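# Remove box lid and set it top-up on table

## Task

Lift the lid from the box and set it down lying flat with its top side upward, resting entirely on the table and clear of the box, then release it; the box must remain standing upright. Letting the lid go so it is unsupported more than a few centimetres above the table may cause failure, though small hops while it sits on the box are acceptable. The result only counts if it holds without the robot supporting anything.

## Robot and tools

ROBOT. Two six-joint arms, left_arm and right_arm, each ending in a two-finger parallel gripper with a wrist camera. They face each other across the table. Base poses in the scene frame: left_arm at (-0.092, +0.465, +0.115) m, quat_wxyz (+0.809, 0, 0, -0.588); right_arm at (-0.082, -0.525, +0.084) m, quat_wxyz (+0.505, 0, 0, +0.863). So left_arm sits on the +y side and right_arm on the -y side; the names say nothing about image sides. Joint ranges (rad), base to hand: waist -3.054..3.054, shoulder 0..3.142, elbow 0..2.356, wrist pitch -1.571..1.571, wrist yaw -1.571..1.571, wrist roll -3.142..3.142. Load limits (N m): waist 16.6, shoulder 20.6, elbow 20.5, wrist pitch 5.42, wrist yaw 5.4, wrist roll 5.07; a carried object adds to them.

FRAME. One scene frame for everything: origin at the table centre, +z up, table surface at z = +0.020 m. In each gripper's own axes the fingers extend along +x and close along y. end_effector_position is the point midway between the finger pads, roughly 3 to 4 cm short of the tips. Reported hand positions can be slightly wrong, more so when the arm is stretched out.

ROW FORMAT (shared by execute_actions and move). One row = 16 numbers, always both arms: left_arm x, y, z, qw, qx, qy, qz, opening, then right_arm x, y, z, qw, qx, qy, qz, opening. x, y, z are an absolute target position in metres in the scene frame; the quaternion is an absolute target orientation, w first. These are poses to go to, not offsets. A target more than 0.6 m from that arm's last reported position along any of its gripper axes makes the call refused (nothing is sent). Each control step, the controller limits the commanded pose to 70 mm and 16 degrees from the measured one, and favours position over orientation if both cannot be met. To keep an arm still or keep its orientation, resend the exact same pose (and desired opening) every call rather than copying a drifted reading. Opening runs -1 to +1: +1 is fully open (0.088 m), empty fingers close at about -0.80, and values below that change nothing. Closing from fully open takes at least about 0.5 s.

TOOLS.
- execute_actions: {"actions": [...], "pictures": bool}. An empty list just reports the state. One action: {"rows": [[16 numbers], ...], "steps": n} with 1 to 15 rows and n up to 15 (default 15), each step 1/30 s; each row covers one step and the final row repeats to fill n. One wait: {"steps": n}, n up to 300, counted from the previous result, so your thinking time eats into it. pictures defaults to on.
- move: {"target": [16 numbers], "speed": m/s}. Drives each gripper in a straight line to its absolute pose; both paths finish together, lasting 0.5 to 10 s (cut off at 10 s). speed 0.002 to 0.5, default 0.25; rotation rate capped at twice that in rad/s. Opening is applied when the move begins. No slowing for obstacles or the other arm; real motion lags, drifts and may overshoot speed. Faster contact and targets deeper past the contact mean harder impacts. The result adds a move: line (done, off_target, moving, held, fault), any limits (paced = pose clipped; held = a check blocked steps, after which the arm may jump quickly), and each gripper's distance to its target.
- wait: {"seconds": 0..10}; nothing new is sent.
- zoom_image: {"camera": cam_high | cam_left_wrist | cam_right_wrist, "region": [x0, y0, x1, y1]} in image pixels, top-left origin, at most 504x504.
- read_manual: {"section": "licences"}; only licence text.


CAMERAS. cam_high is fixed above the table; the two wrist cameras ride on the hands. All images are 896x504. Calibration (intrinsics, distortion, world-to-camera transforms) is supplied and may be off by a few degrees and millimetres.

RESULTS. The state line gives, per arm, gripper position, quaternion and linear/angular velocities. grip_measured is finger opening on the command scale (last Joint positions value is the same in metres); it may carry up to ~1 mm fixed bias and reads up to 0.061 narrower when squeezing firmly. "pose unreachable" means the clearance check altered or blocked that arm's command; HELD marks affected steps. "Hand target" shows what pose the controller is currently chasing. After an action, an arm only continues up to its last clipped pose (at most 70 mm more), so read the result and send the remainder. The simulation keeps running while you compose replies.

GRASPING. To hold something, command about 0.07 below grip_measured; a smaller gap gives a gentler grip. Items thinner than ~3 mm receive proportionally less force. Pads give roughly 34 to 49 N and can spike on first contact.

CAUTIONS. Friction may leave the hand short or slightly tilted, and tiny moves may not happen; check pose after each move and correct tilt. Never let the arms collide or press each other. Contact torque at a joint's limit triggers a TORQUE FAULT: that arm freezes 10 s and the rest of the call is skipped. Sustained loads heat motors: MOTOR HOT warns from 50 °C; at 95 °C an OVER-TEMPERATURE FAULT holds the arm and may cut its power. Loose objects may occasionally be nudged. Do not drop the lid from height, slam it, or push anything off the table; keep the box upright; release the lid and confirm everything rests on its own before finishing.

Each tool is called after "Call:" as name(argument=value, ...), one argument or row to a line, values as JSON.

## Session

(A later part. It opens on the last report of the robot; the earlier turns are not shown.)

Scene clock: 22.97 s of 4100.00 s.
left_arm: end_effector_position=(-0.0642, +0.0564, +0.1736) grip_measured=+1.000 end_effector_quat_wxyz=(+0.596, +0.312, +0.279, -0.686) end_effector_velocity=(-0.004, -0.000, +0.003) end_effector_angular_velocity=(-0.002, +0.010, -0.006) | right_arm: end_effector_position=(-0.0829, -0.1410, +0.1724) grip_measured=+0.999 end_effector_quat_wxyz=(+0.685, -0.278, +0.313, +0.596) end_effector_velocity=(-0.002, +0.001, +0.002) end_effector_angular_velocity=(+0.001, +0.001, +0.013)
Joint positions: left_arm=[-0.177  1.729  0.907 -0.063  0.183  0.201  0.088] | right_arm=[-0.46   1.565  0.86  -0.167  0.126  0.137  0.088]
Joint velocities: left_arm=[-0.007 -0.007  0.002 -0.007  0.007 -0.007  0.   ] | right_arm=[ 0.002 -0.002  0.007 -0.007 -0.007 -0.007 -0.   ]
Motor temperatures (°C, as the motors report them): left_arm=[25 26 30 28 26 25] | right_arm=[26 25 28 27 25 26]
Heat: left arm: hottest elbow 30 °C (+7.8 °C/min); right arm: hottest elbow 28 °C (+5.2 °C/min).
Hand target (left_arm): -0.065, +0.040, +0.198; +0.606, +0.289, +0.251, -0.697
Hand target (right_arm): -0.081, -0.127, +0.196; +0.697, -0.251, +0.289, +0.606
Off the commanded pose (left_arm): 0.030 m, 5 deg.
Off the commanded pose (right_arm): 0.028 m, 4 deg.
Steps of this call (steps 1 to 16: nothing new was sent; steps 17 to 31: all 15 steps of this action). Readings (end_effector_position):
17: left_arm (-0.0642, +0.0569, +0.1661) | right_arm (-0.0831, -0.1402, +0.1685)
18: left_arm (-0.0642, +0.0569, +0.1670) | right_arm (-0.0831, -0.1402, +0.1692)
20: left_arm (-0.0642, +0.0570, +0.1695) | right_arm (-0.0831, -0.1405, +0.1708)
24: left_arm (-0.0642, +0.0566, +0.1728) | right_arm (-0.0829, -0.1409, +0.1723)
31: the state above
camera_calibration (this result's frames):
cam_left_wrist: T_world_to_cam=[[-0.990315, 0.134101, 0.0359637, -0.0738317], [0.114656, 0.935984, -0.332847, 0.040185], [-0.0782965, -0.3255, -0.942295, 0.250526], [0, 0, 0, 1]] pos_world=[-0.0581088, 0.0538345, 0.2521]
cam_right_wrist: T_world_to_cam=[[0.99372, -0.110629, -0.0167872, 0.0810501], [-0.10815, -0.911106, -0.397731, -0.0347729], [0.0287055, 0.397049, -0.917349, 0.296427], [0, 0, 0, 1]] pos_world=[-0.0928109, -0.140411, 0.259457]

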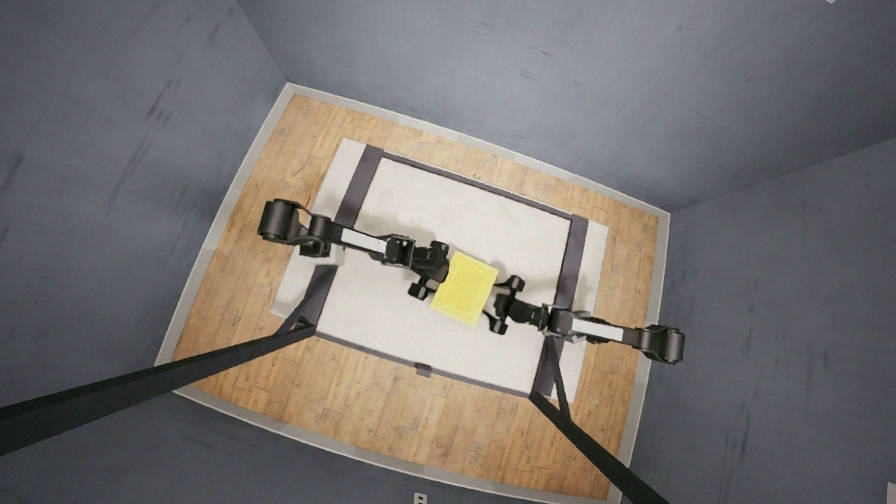

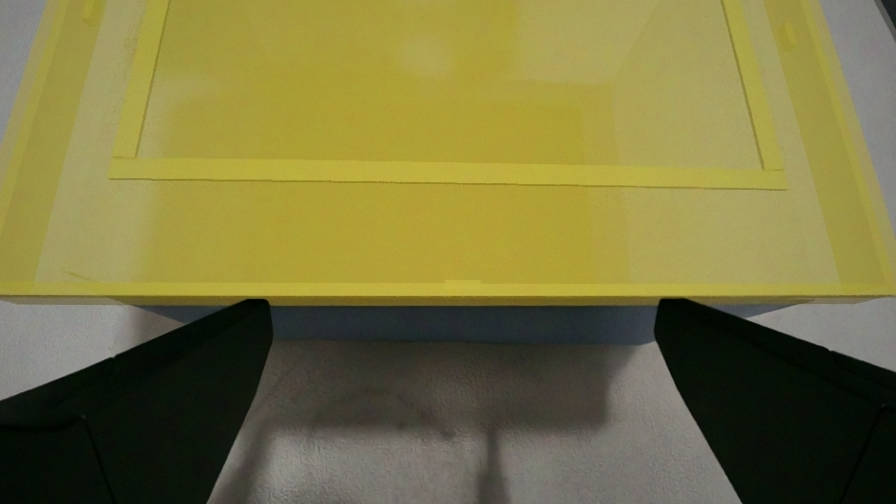

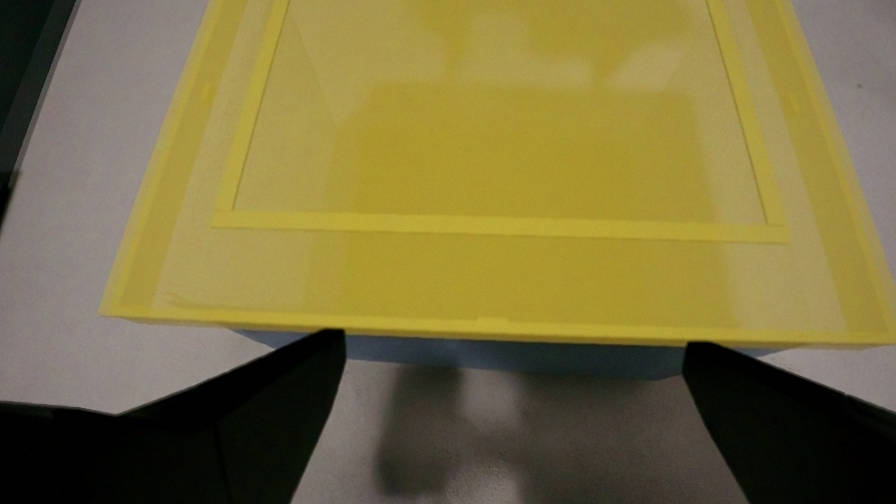

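Call:
execute_actions(
  actions=[
    {"rows":[[-0.065,0.039,0.204,0.606,0.289,0.251,-0.697,1,-0.081,-0.126,0.202,0.697,-0.251,0.289,0.606,1],[-0.065,0.039,0.208,0.606,0.289,0.251,-0.697,1,-0.081,-0.126,0.206,0.697,-0.251,0.289,0.606,1],[-0.062,0.039,0.21,0.606,0.289,0.251,-0.697,1,-0.078,-0.126,0.208,0.697,-0.251,0.289,0.606,1],[-0.058,0.039,0.21,0.606,0.289,0.251,-0.697,1,-0.074,-0.126,0.208,0.697,-0.251,0.289,0.606,1],[-0.054,0.039,0.21,0.606,0.289,0.251,-0.697,1,-0.070,-0.126,0.208,0.697,-0.251,0.289,0.606,1],[-0.050,0.039,0.21,0.606,0.289,0.251,-0.697,1,-0.066,-0.126,0.208,0.697,-0.251,0.289,0.606,1],[-0.046,0.039,0.21,0.606,0.289,0.251,-0.697,1,-0.062,-0.126,0.208,0.697,-0.251,0.289,0.606,1],[-0.042,0.039,0.21,0.606,0.289,0.251,-0.697,1,-0.058,-0.126,0.208,0.697,-0.251,0.289,0.606,1],[-0.038,0.039,0.21,0.606,0.289,0.251,-0.697,1,-0.054,-0.126,0.208,0.697,-0.251,0.289,0.606,1],[-0.034,0.039,0.21,0.606,0.289,0.251,-0.697,1,-0.050,-0.126,0.208,0.697,-0.251,0.289,0.606,1],[-0.030,0.039,0.21,0.606,0.289,0.251,-0.697,1,-0.046,-0.126,0.208,0.697,-0.251,0.289,0.606,1],[-0.026,0.039,0.21,0.606,0.289,0.251,-0.697,1,-0.042,-0.126,0.208,0.697,-0.251,0.289,0.606,1],[-0.022,0.039,0.21,0.606,0.289,0.251,-0.697,1,-0.038,-0.126,0.208,0.697,-0.251,0.289,0.606,1],[-0.018,0.039,0.21,0.606,0.289,0.251,-0.697,1,-0.034,-0.126,0.208,0.697,-0.251,0.289,0.606,1],[-0.014,0.039,0.21,0.606,0.289,0.251,-0.697,1,-0.030,-0.126,0.208,0.697,-0.251,0.289,0.606,1]]},
  ],
)

Call:
execute_actions(
  actions=[
    {"rows":[[0.001,0.039,0.21,0.606,0.289,0.251,-0.697,1,-0.015,-0.126,0.208,0.697,-0.251,0.289,0.606,1]],"steps":8},
  ],
)

Scene clock: 25.73 s of 4100.00 s.
left_arm: end_effector_position=(-0.0289, +0.0551, +0.1928) grip_measured=+1.000 end_effector_quat_wxyz=(+0.600, +0.305, +0.274, -0.687) end_effector_velocity=(+0.117, -0.008, +0.047) end_effector_angular_velocity=(-0.110, +0.000, +0.024) | right_arm: end_effector_position=(-0.0471, -0.1426, +0.1833) grip_measured=+0.999 end_effector_quat_wxyz=(+0.685, -0.279, +0.314, +0.595) end_effector_velocity=(+0.118, -0.013, -0.003) end_effector_angular_velocity=(-0.033, -0.016, -0.007)
Joint positions: left_arm=[-0.069  1.712  0.967 -0.138  0.252  0.278  0.088] | right_arm=[-0.584  1.542  0.886 -0.213  0.048  0.044  0.088]
Joint velocities: left_arm=[ 0.349  0.007  0.164 -0.11   0.227  0.242  0.   ] | right_arm=[-0.403 -0.002  0.002 -0.022 -0.242 -0.315  0.   ]
Motor temperatures (°C, as the motors report them): left_arm=[25 27 31 29 26 25] | right_arm=[26 25 29 28 25 26]
Heat: left arm: hottest elbow 31 °C (+9.3 °C/min); right arm: hottest elbow 29 °C (+7.0 °C/min).
Hand target (left_arm): -0.014, +0.040, +0.210; +0.607, +0.290, +0.250, -0.696
Hand target (right_arm): -0.030, -0.128, +0.209; +0.699, -0.252, +0.287, +0.605
Off the commanded pose (left_arm): 0.028 m, 3 deg.
Off the commanded pose (right_arm): 0.034 m, 5 deg.
Steps of this call (steps 1 to 68: nothing new was sent; steps 69 to 83: all 15 steps of this action). Readings (end_effector_position):
69: left_arm (-0.0641, +0.0563, +0.1744) | right_arm (-0.0829, -0.1409, +0.1732)
70: left_arm (-0.0641, +0.0563, +0.1753) | right_arm (-0.0829, -0.1409, +0.1742)
72: left_arm (-0.0637, +0.0565, +0.1786) | right_arm (-0.0822, -0.1409, +0.1778)
76: left_arm (-0.0548, +0.0565, +0.1838) | right_arm (-0.0730, -0.1411, +0.1831)
83: the state above
camera_calibration (this result's frames):
cam_left_wrist: T_world_to_cam=[[-0.991066, 0.128415, 0.0360351, -0.0391931], [0.107779, 0.930236, -0.350778, 0.0473053], [-0.0785665, -0.34376, -0.935765, 0.270771], [0, 0, 0, 1]] pos_world=[-0.0226679, 0.0541083, 0.271384]
cam_right_wrist: T_world_to_cam=[[0.993454, -0.113087, -0.0161114, 0.0449752], [-0.110263, -0.912536, -0.393852, -0.0290137], [0.0298373, 0.39305, -0.919033, 0.305789], [0, 0, 0, 1]] pos_world=[-0.0570039, -0.141581, 0.270328]

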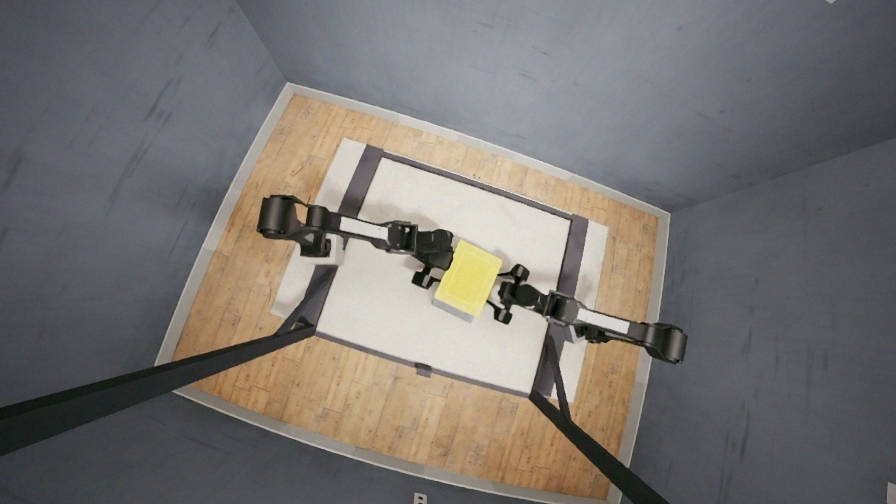

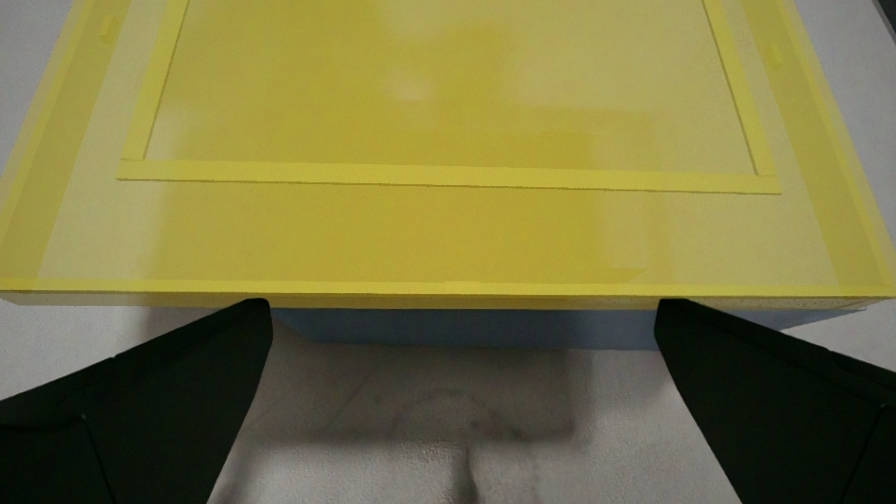

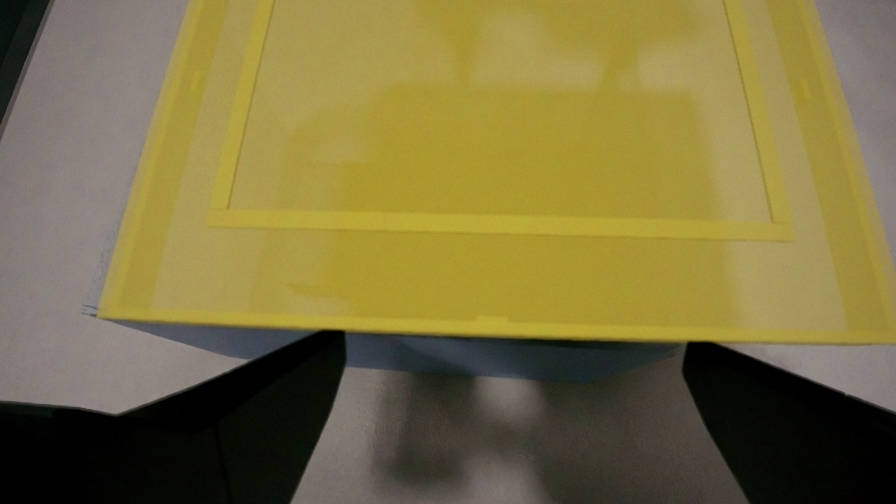

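Scene clock: 26.00 s of 4100.00 s.
left_arm: end_effector_position=(-0.0024, +0.0537, +0.1977) grip_measured=+1.000 end_effector_quat_wxyz=(+0.603, +0.299, +0.271, -0.688) end_effector_velocity=(+0.013, +0.005, -0.016) end_effector_angular_velocity=(+0.061, +0.051, -0.013) | right_arm: end_effector_position=(-0.0206, -0.1441, +0.1859) grip_measured=+0.999 end_effector_quat_wxyz=(+0.687, -0.277, +0.314, +0.595) end_effector_velocity=(+0.015, -0.000, +0.006) end_effector_angular_velocity=(+0.008, +0.029, +0.036)
Joint positions: left_arm=[ 0.01   1.731  1.007 -0.163  0.306  0.336  0.088] | right_arm=[-0.675  1.542  0.894 -0.217 -0.011 -0.022  0.088]
Joint velocities: left_arm=[ 0.056  0.056  0.037 -0.066  0.066  0.037  0.   ] | right_arm=[-0.076 -0.002  0.022 -0.022 -0.095 -0.066 -0.   ]
Motor temperatures (°C, as the motors report them): left_arm=[25 27 31 29 26 25] | right_arm=[26 25 29 28 25 26]
Heat: left arm: hottest elbow 31 °C (+9.2 °C/min); right arm: hottest elbow 29 °C (+6.9 °C/min).
Hand target (left_arm): +0.001, +0.040, +0.210; +0.606, +0.289, +0.251, -0.697
Hand target (right_arm): -0.015, -0.128, +0.209; +0.697, -0.251, +0.288, +0.606
Off the commanded pose (left_arm): 0.019 m, 3 deg.
Off the commanded pose (right_arm): 0.029 m, 4 deg.
Steps of this call (steps 1 to 8: all 8 steps of this action). Readings (end_effector_position):
1: left_arm (-0.0247, +0.0548, +0.1943) | right_arm (-0.0428, -0.1428, +0.1835)
2: left_arm (-0.0191, +0.0544, +0.1959) | right_arm (-0.0373, -0.1433, +0.1836)
4: left_arm (-0.0091, +0.0538, +0.1977) | right_arm (-0.0273, -0.1441, +0.1844)
8: the state above
camera_calibration (this result's frames):
cam_left_wrist: T_world_to_cam=[[-0.991218, 0.126861, 0.0373256, -0.0130618], [0.104812, 0.925798, -0.363198, 0.0501295], [-0.0806317, -0.356097, -0.930964, 0.276641], [0, 0, 0, 1]] pos_world=[0.00410474, 0.053758, 0.276237]
cam_right_wrist: T_world_to_cam=[[0.993033, -0.116481, -0.0178094, 0.0183845], [-0.113936, -0.910595, -0.397285, -0.0256752], [0.030059, 0.396546, -0.917523, 0.308246], [0, 0, 0, 1]] pos_world=[-0.0304474, -0.143472, 0.27295]

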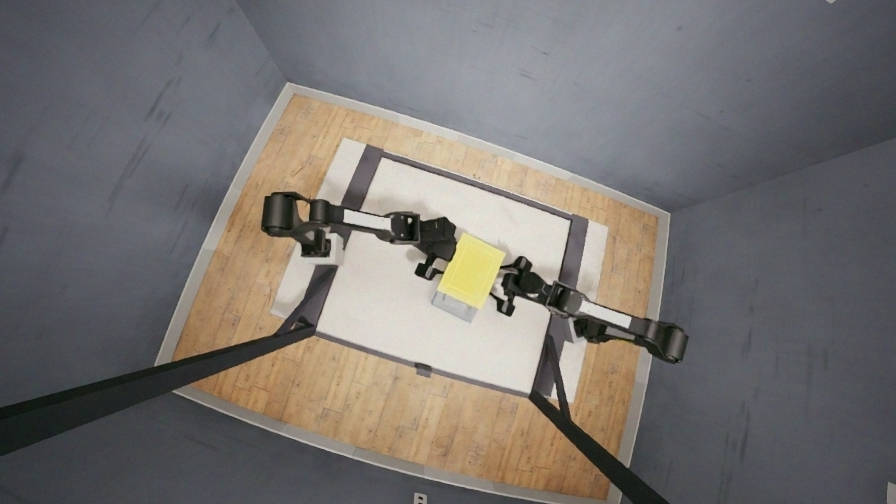

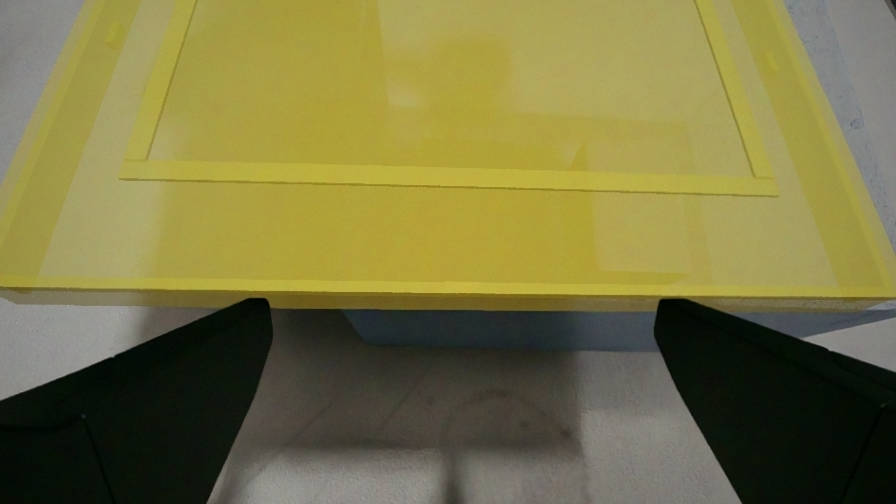

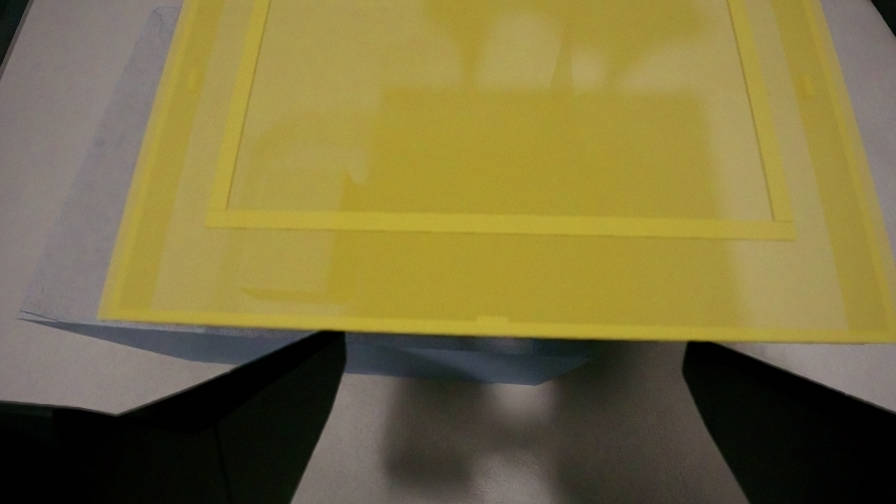

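Call:
execute_actions(
  actions=[
    {"rows":[[0.016,0.039,0.205,0.606,0.289,0.251,-0.697,1,0,-0.126,0.208,0.697,-0.251,0.289,0.606,1]],"steps":4},
  ],
  pictures=false,
)

Call:
execute_actions(
  actions=[
    {"rows":[[0.031,0.039,0.202,0.606,0.289,0.251,-0.697,1,0.015,-0.126,0.208,0.697,-0.251,0.289,0.606,1]],"steps":4},
  ],
  pictures=false,
)

Call:
execute_actions(
  actions=[
    {"rows":[[0.046,0.039,0.202,0.606,0.289,0.251,-0.697,1,0.03,-0.126,0.208,0.697,-0.251,0.289,0.606,1]],"steps":4},
  ],
  pictures=false,
)

Call:
execute_actions(
  actions=[
    {"rows":[[0.061,0.039,0.202,0.606,0.289,0.251,-0.697,1,0.045,-0.126,0.208,0.697,-0.251,0.289,0.606,1]],"steps":4},
  ],
  pictures=false,
)

Call:
execute_actions(
  actions=[
    {"rows":[[0.076,0.039,0.202,0.606,0.289,0.251,-0.697,1,0.06,-0.126,0.208,0.697,-0.251,0.289,0.606,1]],"steps":4},
  ],
  pictures=false,
)

Call:
execute_actions(
  actions=[
    {"rows":[[0.091,0.039,0.202,0.606,0.289,0.251,-0.697,1,0.075,-0.126,0.208,0.697,-0.251,0.289,0.606,1]],"steps":4},
  ],
  pictures=false,
)

Call:
execute_actions(
  actions=[
    {"rows":[[0.106,0.039,0.202,0.606,0.289,0.251,-0.697,1,0.09,-0.126,0.208,0.697,-0.251,0.289,0.606,1]],"steps":4},
  ],
  pictures=false,
)

Call:
execute_actions(
  actions=[
    {"rows":[[0.121,0.039,0.202,0.606,0.289,0.251,-0.697,1,0.105,-0.126,0.208,0.697,-0.251,0.289,0.606,1]],"steps":4},
  ],
  pictures=false,
)

Call:
execute_actions(
  actions=[
    {"rows":[[0.136,0.039,0.202,0.606,0.289,0.251,-0.697,1,0.12,-0.126,0.208,0.697,-0.251,0.289,0.606,1]],"steps":4},
  ],
  pictures=false,
)

Call:
execute_actions(
  actions=[
    {"rows":[[0.151,0.039,0.202,0.606,0.289,0.251,-0.697,1,0.135,-0.126,0.208,0.697,-0.251,0.289,0.606,1]],"steps":4},
  ],
  pictures=false,
)

Call:
execute_actions(
  actions=[
    {"rows":[[0.166,0.039,0.202,0.606,0.289,0.251,-0.697,1,0.15,-0.126,0.208,0.697,-0.251,0.289,0.606,1]],"steps":4},
  ],
  pictures=false,
)

Call:
execute_actions(
  actions=[
    {"rows":[[0.181,0.039,0.202,0.606,0.289,0.251,-0.697,1,0.165,-0.126,0.208,0.697,-0.251,0.289,0.606,1]],"steps":15},
  ],
)

Scene clock: 29.03 s of 4100.00 s.
left_arm: end_effector_position=(+0.0096, +0.0546, +0.1931) grip_measured=+1.000 end_effector_quat_wxyz=(+0.601, +0.300, +0.274, -0.688) end_effector_velocity=(+0.078, +0.008, -0.025) end_effector_angular_velocity=(+0.016, -0.010, +0.039) | right_arm: end_effector_position=(-0.0087, -0.1438, +0.1871) grip_measured=+0.999 end_effector_quat_wxyz=(+0.686, -0.275, +0.314, +0.596) end_effector_velocity=(+0.072, +0.004, +0.007) end_effector_angular_velocity=(+0.025, -0.021, -0.018)
Joint positions: left_arm=[ 0.045  1.755  1.021 -0.169  0.328  0.364  0.088] | right_arm=[-0.718  1.549  0.905 -0.219 -0.042 -0.052  0.088]
Joint velocities: left_arm=[0.212 0.12  0.051 0.007 0.095 0.154 0.   ] | right_arm=[-0.227  0.046  0.061  0.007 -0.125 -0.168 -0.   ]
Motor temperatures (°C, as the motors report them): left_arm=[25 27 32 30 26 25] | right_arm=[26 26 31 29 25 26]
Heat: left arm: hottest elbow 32 °C (+10.3 °C/min); right arm: hottest elbow 31 °C (+10.3 °C/min).
Hand target (left_arm): +0.016, +0.040, +0.205; +0.607, +0.289, +0.251, -0.697
Hand target (right_arm): +0.000, -0.128, +0.208; +0.697, -0.252, +0.288, +0.606
Off the commanded pose (left_arm): 0.021 m, 3 deg.
Off the commanded pose (right_arm): 0.029 m, 4 deg.
Steps of this call (steps 1 to 87: nothing new was sent; steps 88 to 91: all 4 steps of this action). Readings (end_effector_position):
88: left_arm (+0.0006, +0.0543, +0.1951) | right_arm (-0.0174, -0.1436, +0.1870)
89: left_arm (+0.0032, +0.0544, +0.1946) | right_arm (-0.0147, -0.1438, +0.1869)
91: the state above

Scene clock: 29.17 s of 4100.00 s.
left_arm: end_effector_position=(+0.0231, +0.0553, +0.1891) grip_measured=+1.000 end_effector_quat_wxyz=(+0.602, +0.301, +0.275, -0.687) end_effector_velocity=(+0.086, +0.007, -0.027) end_effector_angular_velocity=(+0.020, -0.015, +0.044) | right_arm: end_effector_position=(+0.0050, -0.1434, +0.1884) grip_measured=+0.999 end_effector_quat_wxyz=(+0.687, -0.273, +0.313, +0.596) end_effector_velocity=(+0.083, +0.005, +0.011) end_effector_angular_velocity=(+0.040, -0.024, -0.027)
Joint positions: left_arm=[ 0.083  1.778  1.034 -0.17   0.35   0.395  0.088] | right_arm=[-0.762  1.558  0.918 -0.219 -0.07  -0.085  0.088]
Joint velocities: left_arm=[ 0.227  0.144  0.081 -0.007  0.095  0.168  0.   ] | right_arm=[-0.256  0.061  0.085  0.007 -0.139 -0.183 -0.001]
Motor temperatures (°C, as the motors report them): left_arm=[25 27 32 30 26 25] | right_arm=[26 26 31 29 25 26]
Heat: left arm: hottest elbow 32 °C (+10.3 °C/min); right arm: hottest elbow 31 °C (+10.3 °C/min).
Hand target (left_arm): +0.031, +0.040, +0.202; +0.607, +0.289, +0.251, -0.697
Hand target (right_arm): +0.015, -0.128, +0.209; +0.698, -0.252, +0.288, +0.606
Off the commanded pose (left_arm): 0.022 m, 3 deg.
Off the commanded pose (right_arm): 0.028 m, 4 deg.
Steps of this call (steps 1 to 4: all 4 steps of this action). Readings (end_effector_position):
1: left_arm (+0.0121, +0.0547, +0.1920) | right_arm (-0.0060, -0.1435, +0.1876)
2: left_arm (+0.0160, +0.0549, +0.1910) | right_arm (-0.0022, -0.1435, +0.1879)
4: the state above

Scene clock: 29.30 s of 4100.00 s.
left_arm: end_effector_position=(+0.0370, +0.0563, +0.1867) grip_measured=+1.000 end_effector_quat_wxyz=(+0.601, +0.301, +0.277, -0.686) end_effector_velocity=(+0.094, +0.009, -0.014) end_effector_angular_velocity=(+0.026, +0.002, +0.070) | right_arm: end_effector_position=(+0.0188, -0.1426, +0.1899) grip_measured=+0.999 end_effector_quat_wxyz=(+0.688, -0.271, +0.312, +0.597) end_effector_velocity=(+0.096, -0.001, +0.006) end_effector_angular_velocity=(+0.013, -0.009, -0.068)
Joint positions: left_arm=[ 0.121  1.801  1.057 -0.184  0.372  0.426  0.088] | right_arm=[-0.807  1.571  0.934 -0.22  -0.101 -0.117  0.088]
Joint velocities: left_arm=[ 0.242  0.134  0.134 -0.081  0.095  0.154  0.   ] | right_arm=[-0.286  0.085  0.105 -0.022 -0.139 -0.168 -0.   ]
Motor temperatures (°C, as the motors report them): left_arm=[25 27 32 30 26 25] | right_arm=[26 26 31 29 25 26]
Heat: left arm: hottest elbow 32 °C (+10.2 °C/min); right arm: hottest elbow 31 °C (+10.2 °C/min).
Hand target (left_arm): +0.046, +0.040, +0.202; +0.607, +0.289, +0.251, -0.697
Hand target (right_arm): +0.030, -0.128, +0.208; +0.698, -0.252, +0.288, +0.606
Off the commanded pose (left_arm): 0.025 m, 4 deg.
Off the commanded pose (right_arm): 0.027 m, 4 deg.
Steps of this call (steps 1 to 4: all 4 steps of this action). Readings (end_effector_position):
1: left_arm (+0.0257, +0.0555, +0.1882) | right_arm (+0.0076, -0.1429, +0.1890)
2: left_arm (+0.0293, +0.0558, +0.1876) | right_arm (+0.0114, -0.1427, +0.1894)
4: the state above

Scene clock: 29.43 s of 4100.00 s.
left_arm: end_effector_position=(+0.0521, +0.0566, +0.1864) grip_measured=+1.000 end_effector_quat_wxyz=(+0.602, +0.300, +0.277, -0.686) end_effector_velocity=(+0.103, +0.006, -0.002) end_effector_angular_velocity=(+0.010, -0.016, +0.084) | right_arm: end_effector_position=(+0.0340, -0.1426, +0.1905) grip_measured=+0.999 end_effector_quat_wxyz=(+0.689, -0.269, +0.312, +0.596) end_effector_velocity=(+0.099, -0.007, -0.006) end_effector_angular_velocity=(-0.025, -0.017, -0.067)
Joint positions: left_arm=[ 0.16   1.824  1.086 -0.202  0.394  0.458  0.088] | right_arm=[-0.855  1.588  0.953 -0.225 -0.131 -0.15   0.088]
Joint velocities: left_arm=[ 0.247  0.134  0.183 -0.11   0.081  0.154  0.   ] | right_arm=[-0.286  0.115  0.11  -0.037 -0.125 -0.183 -0.   ]
Motor temperatures (°C, as the motors report them): left_arm=[25 27 32 30 26 25] | right_arm=[26 26 31 29 25 26]
Heat: left arm: hottest elbow 32 °C (+10.2 °C/min); right arm: hottest elbow 31 °C (+10.2 °C/min).
Hand target (left_arm): +0.061, +0.040, +0.202; +0.607, +0.289, +0.250, -0.697
Hand target (right_arm): +0.045, -0.128, +0.209; +0.698, -0.252, +0.288, +0.606
Off the commanded pose (left_arm): 0.025 m, 3 deg.
Off the commanded pose (right_arm): 0.027 m, 4 deg.
Steps of this call (steps 1 to 4: all 4 steps of this action). Readings (end_effector_position):
1: left_arm (+0.0399, +0.0563, +0.1865) | right_arm (+0.0220, -0.1423, +0.1902)
2: left_arm (+0.0439, +0.0563, +0.1865) | right_arm (+0.0260, -0.1423, +0.1905)
4: the state above

Scene clock: 29.57 s of 4100.00 s.
left_arm: end_effector_position=(+0.0672, +0.0565, +0.1869) grip_measured=+1.000 end_effector_quat_wxyz=(+0.604, +0.300, +0.276, -0.685) end_effector_velocity=(+0.105, +0.004, +0.000) end_effector_angular_velocity=(-0.000, -0.010, +0.091) | right_arm: end_effector_position=(+0.0494, -0.1431, +0.1900) grip_measured=+0.999 end_effector_quat_wxyz=(+0.690, -0.269, +0.313, +0.595) end_effector_velocity=(+0.098, -0.005, -0.006) end_effector_angular_velocity=(-0.008, -0.001, -0.080)
Joint positions: left_arm=[ 0.198  1.849  1.121 -0.223  0.416  0.489  0.088] | right_arm=[-0.902  1.609  0.975 -0.231 -0.16  -0.183  0.088]
Joint velocities: left_arm=[ 0.242  0.149  0.208 -0.11   0.081  0.139  0.   ] | right_arm=[-0.276  0.129  0.12  -0.022 -0.125 -0.154  0.   ]
Motor temperatures (°C, as the motors report them): left_arm=[25 27 32 30 26 25] | right_arm=[26 26 31 29 25 26]
Heat: left arm: hottest elbow 32 °C (+10.1 °C/min); right arm: hottest elbow 31 °C (+10.1 °C/min).
Hand target (left_arm): +0.075, +0.040, +0.202; +0.607, +0.289, +0.250, -0.697
Hand target (right_arm): +0.060, -0.128, +0.208; +0.698, -0.252, +0.288, +0.606
Off the commanded pose (left_arm): 0.025 m, 3 deg.
Off the commanded pose (right_arm): 0.027 m, 4 deg.
Steps of this call (steps 1 to 4: all 4 steps of this action). Readings (end_effector_position):
1: left_arm (+0.0553, +0.0565, +0.1865) | right_arm (+0.0373, -0.1425, +0.1904)
2: left_arm (+0.0592, +0.0564, +0.1867) | right_arm (+0.0414, -0.1426, +0.1903)
4: the state above

Scene clock: 29.70 s of 4100.00 s.
left_arm: end_effector_position=(+0.0828, +0.0564, +0.1875) grip_measured=+1.000 end_effector_quat_wxyz=(+0.605, +0.298, +0.276, -0.685) end_effector_velocity=(+0.115, +0.007, +0.001) end_effector_angular_velocity=(+0.013, -0.001, +0.147) | right_arm: end_effector_position=(+0.0648, -0.1436, +0.1896) grip_measured=+0.999 end_effector_quat_wxyz=(+0.691, -0.268, +0.314, +0.594) end_effector_velocity=(+0.097, -0.006, -0.003) end_effector_angular_velocity=(-0.003, -0.000, -0.070)
Joint positions: left_arm=[ 0.235  1.875  1.16  -0.246  0.437  0.518  0.088] | right_arm=[-0.948  1.632  0.999 -0.24  -0.188 -0.215  0.088]
Joint velocities: left_arm=[ 0.247  0.159  0.232 -0.125  0.051  0.095  0.   ] | right_arm=[-0.266  0.134  0.139 -0.037 -0.125 -0.154 -0.   ]
Motor temperatures (°C, as the motors report them): left_arm=[25 27 33 30 26 25] | right_arm=[26 26 31 30 25 26]
Heat: left arm: hottest elbow 33 °C (+12.1 °C/min); right arm: hottest elbow 31 °C (+10.1 °C/min).
Hand target (left_arm): +0.090, +0.040, +0.202; +0.607, +0.289, +0.250, -0.697
Hand target (right_arm): +0.075, -0.128, +0.208; +0.698, -0.252, +0.288, +0.606
Off the commanded pose (left_arm): 0.024 m, 3 deg.
Off the commanded pose (right_arm): 0.027 m, 4 deg.
Steps of this call (steps 1 to 4: all 4 steps of this action). Readings (end_effector_position):
1: left_arm (+0.0705, +0.0565, +0.1869) | right_arm (+0.0527, -0.1430, +0.1898)
2: left_arm (+0.0745, +0.0563, +0.1873) | right_arm (+0.0567, -0.1432, +0.1898)
4: the state above

Scene clock: 29.83 s of 4100.00 s.
left_arm: end_effector_position=(+0.0998, +0.0566, +0.1882) grip_measured=+1.000 end_effector_quat_wxyz=(+0.607, +0.298, +0.275, -0.683) end_effector_velocity=(+0.114, +0.010, -0.001) end_effector_angular_velocity=(+0.016, -0.024, +0.110) | right_arm: end_effector_position=(+0.0791, -0.1434, +0.1900) grip_measured=+0.999 end_effector_quat_wxyz=(+0.690, -0.267, +0.314, +0.594) end_effector_velocity=(+0.098, -0.002, -0.000) end_effector_angular_velocity=(+0.005, -0.015, -0.066)
Joint positions: left_arm=[ 0.273  1.903  1.203 -0.271  0.455  0.549  0.088] | right_arm=[-0.989  1.656  1.027 -0.249 -0.217 -0.246  0.088]
Joint velocities: left_arm=[ 0.242  0.168  0.247 -0.139  0.051  0.139  0.   ] | right_arm=[-0.252  0.149  0.164 -0.037 -0.11  -0.154  0.   ]
Motor temperatures (°C, as the motors report them): left_arm=[25 27 33 30 26 25] | right_arm=[26 26 31 30 25 26]
Heat: left arm: hottest elbow 33 °C (+12.1 °C/min); right arm: hottest elbow 31 °C (+10.1 °C/min).
Hand target (left_arm): +0.105, +0.040, +0.202; +0.607, +0.289, +0.250, -0.697
Hand target (right_arm): +0.090, -0.128, +0.209; +0.698, -0.252, +0.288, +0.606
Off the commanded pose (left_arm): 0.023 m, 3 deg.
Off the commanded pose (right_arm): 0.027 m, 4 deg.
Steps of this call (steps 1 to 4: all 4 steps of this action). Readings (end_effector_position):
1: left_arm (+0.0864, +0.0564, +0.1875) | right_arm (+0.0678, -0.1432, +0.1897)
2: left_arm (+0.0908, +0.0564, +0.1879) | right_arm (+0.0715, -0.1433, +0.1898)
4: the state above

Scene clock: 29.97 s of 4100.00 s.
left_arm: end_effector_position=(+0.1160, +0.0568, +0.1892) grip_measured=+1.000 end_effector_quat_wxyz=(+0.609, +0.297, +0.275, -0.682) end_effector_velocity=(+0.110, +0.004, +0.003) end_effector_angular_velocity=(-0.018, -0.003, +0.115) | right_arm: end_effector_position=(+0.0938, -0.1435, +0.1898) grip_measured=+0.999 end_effector_quat_wxyz=(+0.690, -0.266, +0.315, +0.594) end_effector_velocity=(+0.098, -0.003, -0.001) end_effector_angular_velocity=(+0.006, -0.001, -0.057)
Joint positions: left_arm=[ 0.308  1.933  1.249 -0.297  0.473  0.578  0.088] | right_arm=[-1.03   1.682  1.057 -0.261 -0.244 -0.276  0.088]
Joint velocities: left_arm=[ 0.222  0.178  0.261 -0.11   0.066  0.095  0.   ] | right_arm=[-0.252  0.164  0.183 -0.051 -0.125 -0.154 -0.   ]
Motor temperatures (°C, as the motors report them): left_arm=[25 27 33 30 26 25] | right_arm=[26 26 31 30 25 26]
Heat: left arm: hottest elbow 33 °C (+12.0 °C/min); right arm: hottest elbow 31 °C (+10.0 °C/min).
Hand target (left_arm): +0.120, +0.040, +0.202; +0.607, +0.289, +0.250, -0.697
Hand target (right_arm): +0.105, -0.128, +0.208; +0.697, -0.252, +0.288, +0.606
Off the commanded pose (left_arm): 0.022 m, 3 deg.
Off the commanded pose (right_arm): 0.028 m, 4 deg.
Steps of this call (steps 1 to 4: all 4 steps of this action). Readings (end_effector_position):
1: left_arm (+0.1034, +0.0567, +0.1884) | right_arm (+0.0823, -0.1431, +0.1899)
2: left_arm (+0.1075, +0.0566, +0.1888) | right_arm (+0.0860, -0.1431, +0.1900)
4: the state above

Scene clock: 30.10 s of 4100.00 s.
left_arm: end_effector_position=(+0.1325, +0.0568, +0.1906) grip_measured=+1.000 end_effector_quat_wxyz=(+0.611, +0.296, +0.273, -0.681) end_effector_velocity=(+0.112, +0.007, +0.009) end_effector_angular_velocity=(-0.022, -0.023, +0.094) | right_arm: end_effector_position=(+0.1090, -0.1438, +0.1898) grip_measured=+0.999 end_effector_quat_wxyz=(+0.691, -0.265, +0.316, +0.594) end_effector_velocity=(+0.101, -0.006, -0.007) end_effector_angular_velocity=(-0.011, +0.009, -0.073)
Joint positions: left_arm=[ 0.342  1.963  1.299 -0.325  0.489  0.606  0.088] | right_arm=[-1.069  1.711  1.091 -0.274 -0.268 -0.306  0.088]
Joint velocities: left_arm=[ 0.222  0.173  0.286 -0.139  0.066  0.125  0.   ] | right_arm=[-0.247  0.183  0.198 -0.066 -0.11  -0.139 -0.   ]
Motor temperatures (°C, as the motors report them): left_arm=[25 27 33 30 26 25] | right_arm=[26 26 31 30 25 26]
Heat: left arm: hottest elbow 33 °C (+12.0 °C/min); right arm: hottest elbow 31 °C (+10.0 °C/min).
Hand target (left_arm): +0.135, +0.040, +0.202; +0.607, +0.289, +0.250, -0.696
Hand target (right_arm): +0.120, -0.128, +0.208; +0.698, -0.252, +0.288, +0.606
Off the commanded pose (left_arm): 0.021 m, 3 deg.
Off the commanded pose (right_arm): 0.028 m, 4 deg.
Steps of this call (steps 1 to 4: all 4 steps of this action). Readings (end_effector_position):
1: left_arm (+0.1195, +0.0567, +0.1892) | right_arm (+0.0972, -0.1433, +0.1898)
2: left_arm (+0.1235, +0.0564, +0.1899) | right_arm (+0.1009, -0.1433, +0.1900)
4: the state above

Scene clock: 30.23 s of 4100.00 s.
left_arm: end_effector_position=(+0.1481, +0.0568, +0.1917) grip_measured=+1.000 end_effector_quat_wxyz=(+0.612, +0.295, +0.272, -0.681) end_effector_velocity=(+0.110, +0.011, +0.002) end_effector_angular_velocity=(+0.034, -0.040, +0.102) | right_arm: end_effector_position=(+0.1243, -0.1440, +0.1899) grip_measured=+0.999 end_effector_quat_wxyz=(+0.692, -0.264, +0.316, +0.593) end_effector_velocity=(+0.108, -0.006, +0.000) end_effector_angular_velocity=(+0.009, -0.019, -0.098)
Joint positions: left_arm=[ 0.374  1.996  1.351 -0.355  0.507  0.633  0.088] | right_arm=[-1.108  1.741  1.128 -0.289 -0.292 -0.334  0.088]
Joint velocities: left_arm=[ 0.198  0.188  0.31  -0.183  0.007  0.125  0.   ] | right_arm=[-0.242  0.183  0.217 -0.051 -0.081 -0.125 -0.   ]
Motor temperatures (°C, as the motors report them): left_arm=[25 27 33 30 26 25] | right_arm=[26 26 31 30 25 26]
Heat: left arm: hottest elbow 33 °C (+11.9 °C/min); right arm: hottest elbow 31 °C (+9.9 °C/min).
Hand target (left_arm): +0.150, +0.040, +0.202; +0.607, +0.289, +0.250, -0.697
Hand target (right_arm): +0.134, -0.128, +0.208; +0.698, -0.252, +0.288, +0.606
Off the commanded pose (left_arm): 0.021 m, 3 deg.
Off the commanded pose (right_arm): 0.028 m, 4 deg.
Steps of this call (steps 1 to 4: all 4 steps of this action). Readings (end_effector_position):
1: left_arm (+0.1359, +0.0567, +0.1907) | right_arm (+0.1123, -0.1435, +0.1898)
2: left_arm (+0.1400, +0.0566, +0.1910) | right_arm (+0.1162, -0.1435, +0.1898)
4: the state above

Scene clock: 30.37 s of 4100.00 s.
left_arm: end_effector_position=(+0.1645, +0.0573, +0.1920) grip_measured=+1.000 end_effector_quat_wxyz=(+0.614, +0.295, +0.272, -0.679) end_effector_velocity=(+0.105, +0.010, -0.004) end_effector_angular_velocity=(+0.005, +0.011, +0.082) | right_arm: end_effector_position=(+0.1399, -0.1440, +0.1903) grip_measured=+0.999 end_effector_quat_wxyz=(+0.693, -0.263, +0.316, +0.593) end_effector_velocity=(+0.105, -0.005, +0.001) end_effector_angular_velocity=(+0.016, +0.002, -0.091)
Joint positions: left_arm=[ 0.405  2.031  1.406 -0.386  0.52   0.66   0.088] | right_arm=[-1.144  1.773  1.168 -0.303 -0.314 -0.36   0.088]
Joint velocities: left_arm=[ 0.198  0.212  0.315 -0.168  0.066  0.11   0.   ] | right_arm=[-0.232  0.193  0.237 -0.066 -0.095 -0.11  -0.   ]
Motor temperatures (°C, as the motors report them): left_arm=[25 27 33 30 26 25] | right_arm=[26 26 31 30 25 26]
Heat: left arm: hottest elbow 33 °C (+11.9 °C/min); right arm: hottest elbow 31 °C (+9.9 °C/min).
Hand target (left_arm): +0.165, +0.040, +0.202; +0.607, +0.289, +0.250, -0.696
Hand target (right_arm): +0.149, -0.128, +0.208; +0.698, -0.251, +0.288, +0.606
Off the commanded pose (left_arm): 0.021 m, 3 deg.
Off the commanded pose (right_arm): 0.027 m, 4 deg.
Steps of this call (steps 1 to 4: all 4 steps of this action). Readings (end_effector_position):
1: left_arm (+0.1517, +0.0569, +0.1917) | right_arm (+0.1276, -0.1437, +0.1899)
2: left_arm (+0.1560, +0.0567, +0.1921) | right_arm (+0.1317, -0.1438, +0.1900)
4: the state above

Scene clock: 30.87 s of 4100.00 s.
left_arm: end_effector_position=(+0.1891, +0.0579, +0.1926) grip_measured=+1.000 end_effector_quat_wxyz=(+0.613, +0.295, +0.273, -0.680) end_effector_velocity=(+0.005, +0.001, -0.003) end_effector_angular_velocity=(+0.016, +0.002, +0.006) | right_arm: end_effector_position=(+0.1640, -0.1435, +0.1907) grip_measured=+0.999 end_effector_quat_wxyz=(+0.692, -0.261, +0.318, +0.593) end_effector_velocity=(-0.000, -0.001, -0.005) end_effector_angular_velocity=(-0.019, +0.007, +0.018)
Joint positions: left_arm=[ 0.45   2.093  1.508 -0.452  0.545  0.705  0.088] | right_arm=[-1.198  1.829  1.243 -0.337 -0.349 -0.401  0.088]
Joint velocities: left_arm=[ 0.007  0.017  0.022 -0.022 -0.007  0.007  0.   ] | right_arm=[-0.002  0.017  0.012 -0.022 -0.007 -0.022 -0.   ]
Motor temperatures (°C, as the motors report them): left_arm=[25 27 33 30 27 25] | right_arm=[26 26 31 30 25 26]
Heat: left arm: hottest elbow 33 °C (+11.7 °C/min); right arm: hottest elbow 31 °C (+9.7 °C/min).
Hand target (left_arm): +0.180, +0.040, +0.202; +0.606, +0.289, +0.251, -0.697
Hand target (right_arm): +0.164, -0.127, +0.208; +0.697, -0.251, +0.289, +0.606
Off the commanded pose (left_arm): 0.023 m, 3 deg.
Off the commanded pose (right_arm): 0.025 m, 4 deg.
Steps of this call (steps 1 to 15: all 15 steps of this action). Readings (end_effector_position):
1: left_arm (+0.1679, +0.0574, +0.1918) | right_arm (+0.1434, -0.1438, +0.1902)
2: left_arm (+0.1719, +0.0573, +0.1920) | right_arm (+0.1474, -0.1437, +0.1906)
4: left_arm (+0.1800, +0.0577, +0.1924) | right_arm (+0.1557, -0.1442, +0.1910)
8: left_arm (+0.1875, +0.0581, +0.1933) | right_arm (+0.1634, -0.1442, +0.1915)
15: the state above
camera_calibration (this result's frames):
cam_left_wrist: T_world_to_cam=[[-0.994531, 0.0984418, 0.0349039, 0.179131], [0.0788583, 0.926839, -0.367084, 0.0299157], [-0.0684867, -0.362324, -0.929533, 0.286661], [0, 0, 0, 1]] pos_world=[0.195424, 0.0585033, 0.27119]
cam_right_wrist: T_world_to_cam=[[0.9898, -0.136989, -0.0391266, -0.163128], [-0.140871, -0.900077, -0.412331, 0.00662106], [0.0212679, 0.413637, -0.910193, 0.309382], [0, 0, 0, 1]] pos_world=[0.155817, -0.144359, 0.277945]

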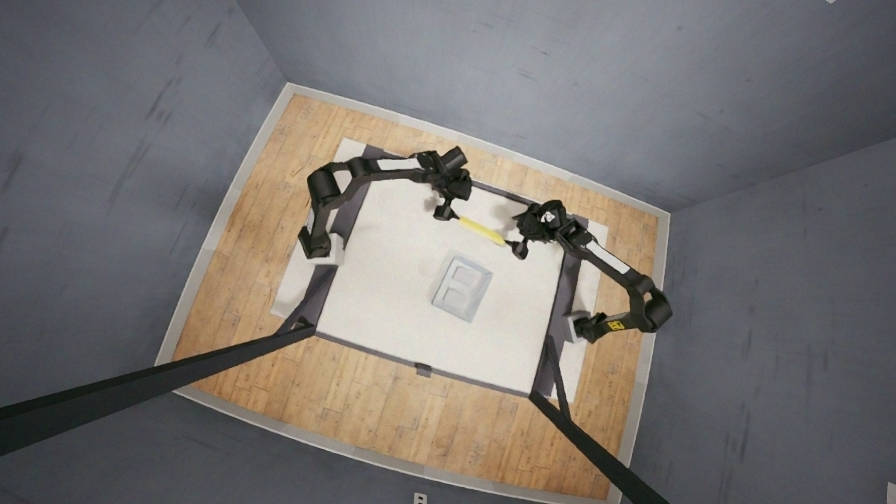

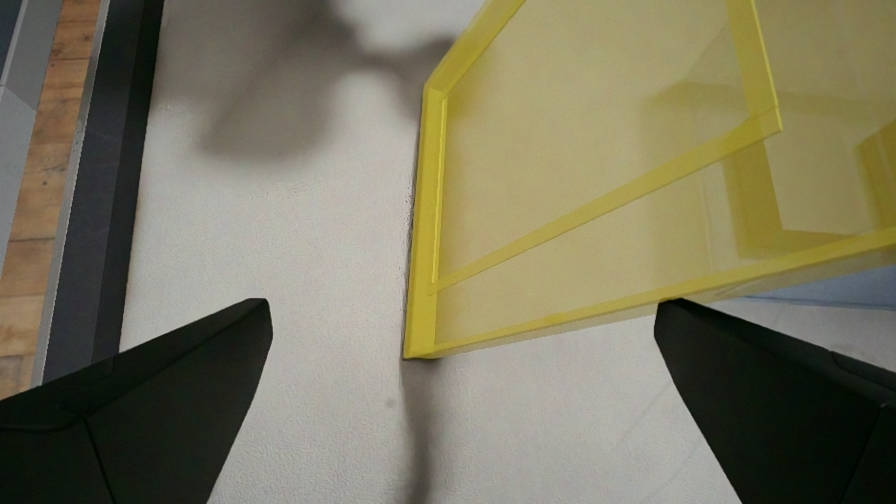

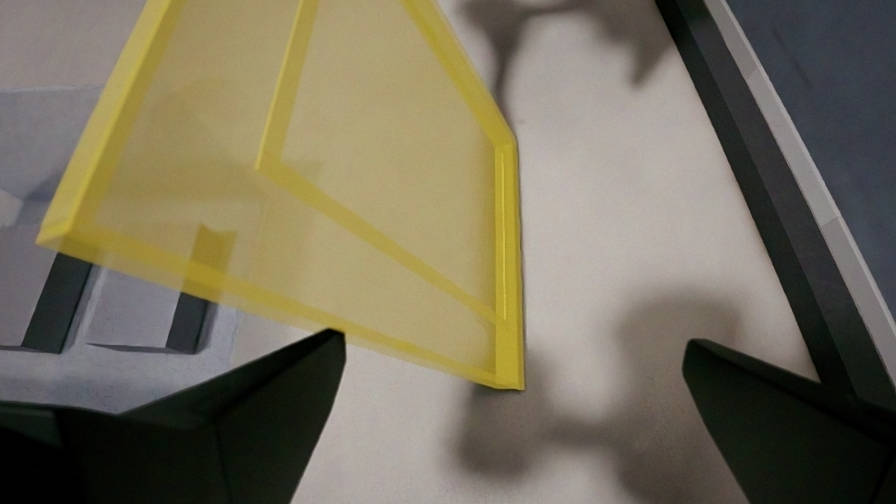

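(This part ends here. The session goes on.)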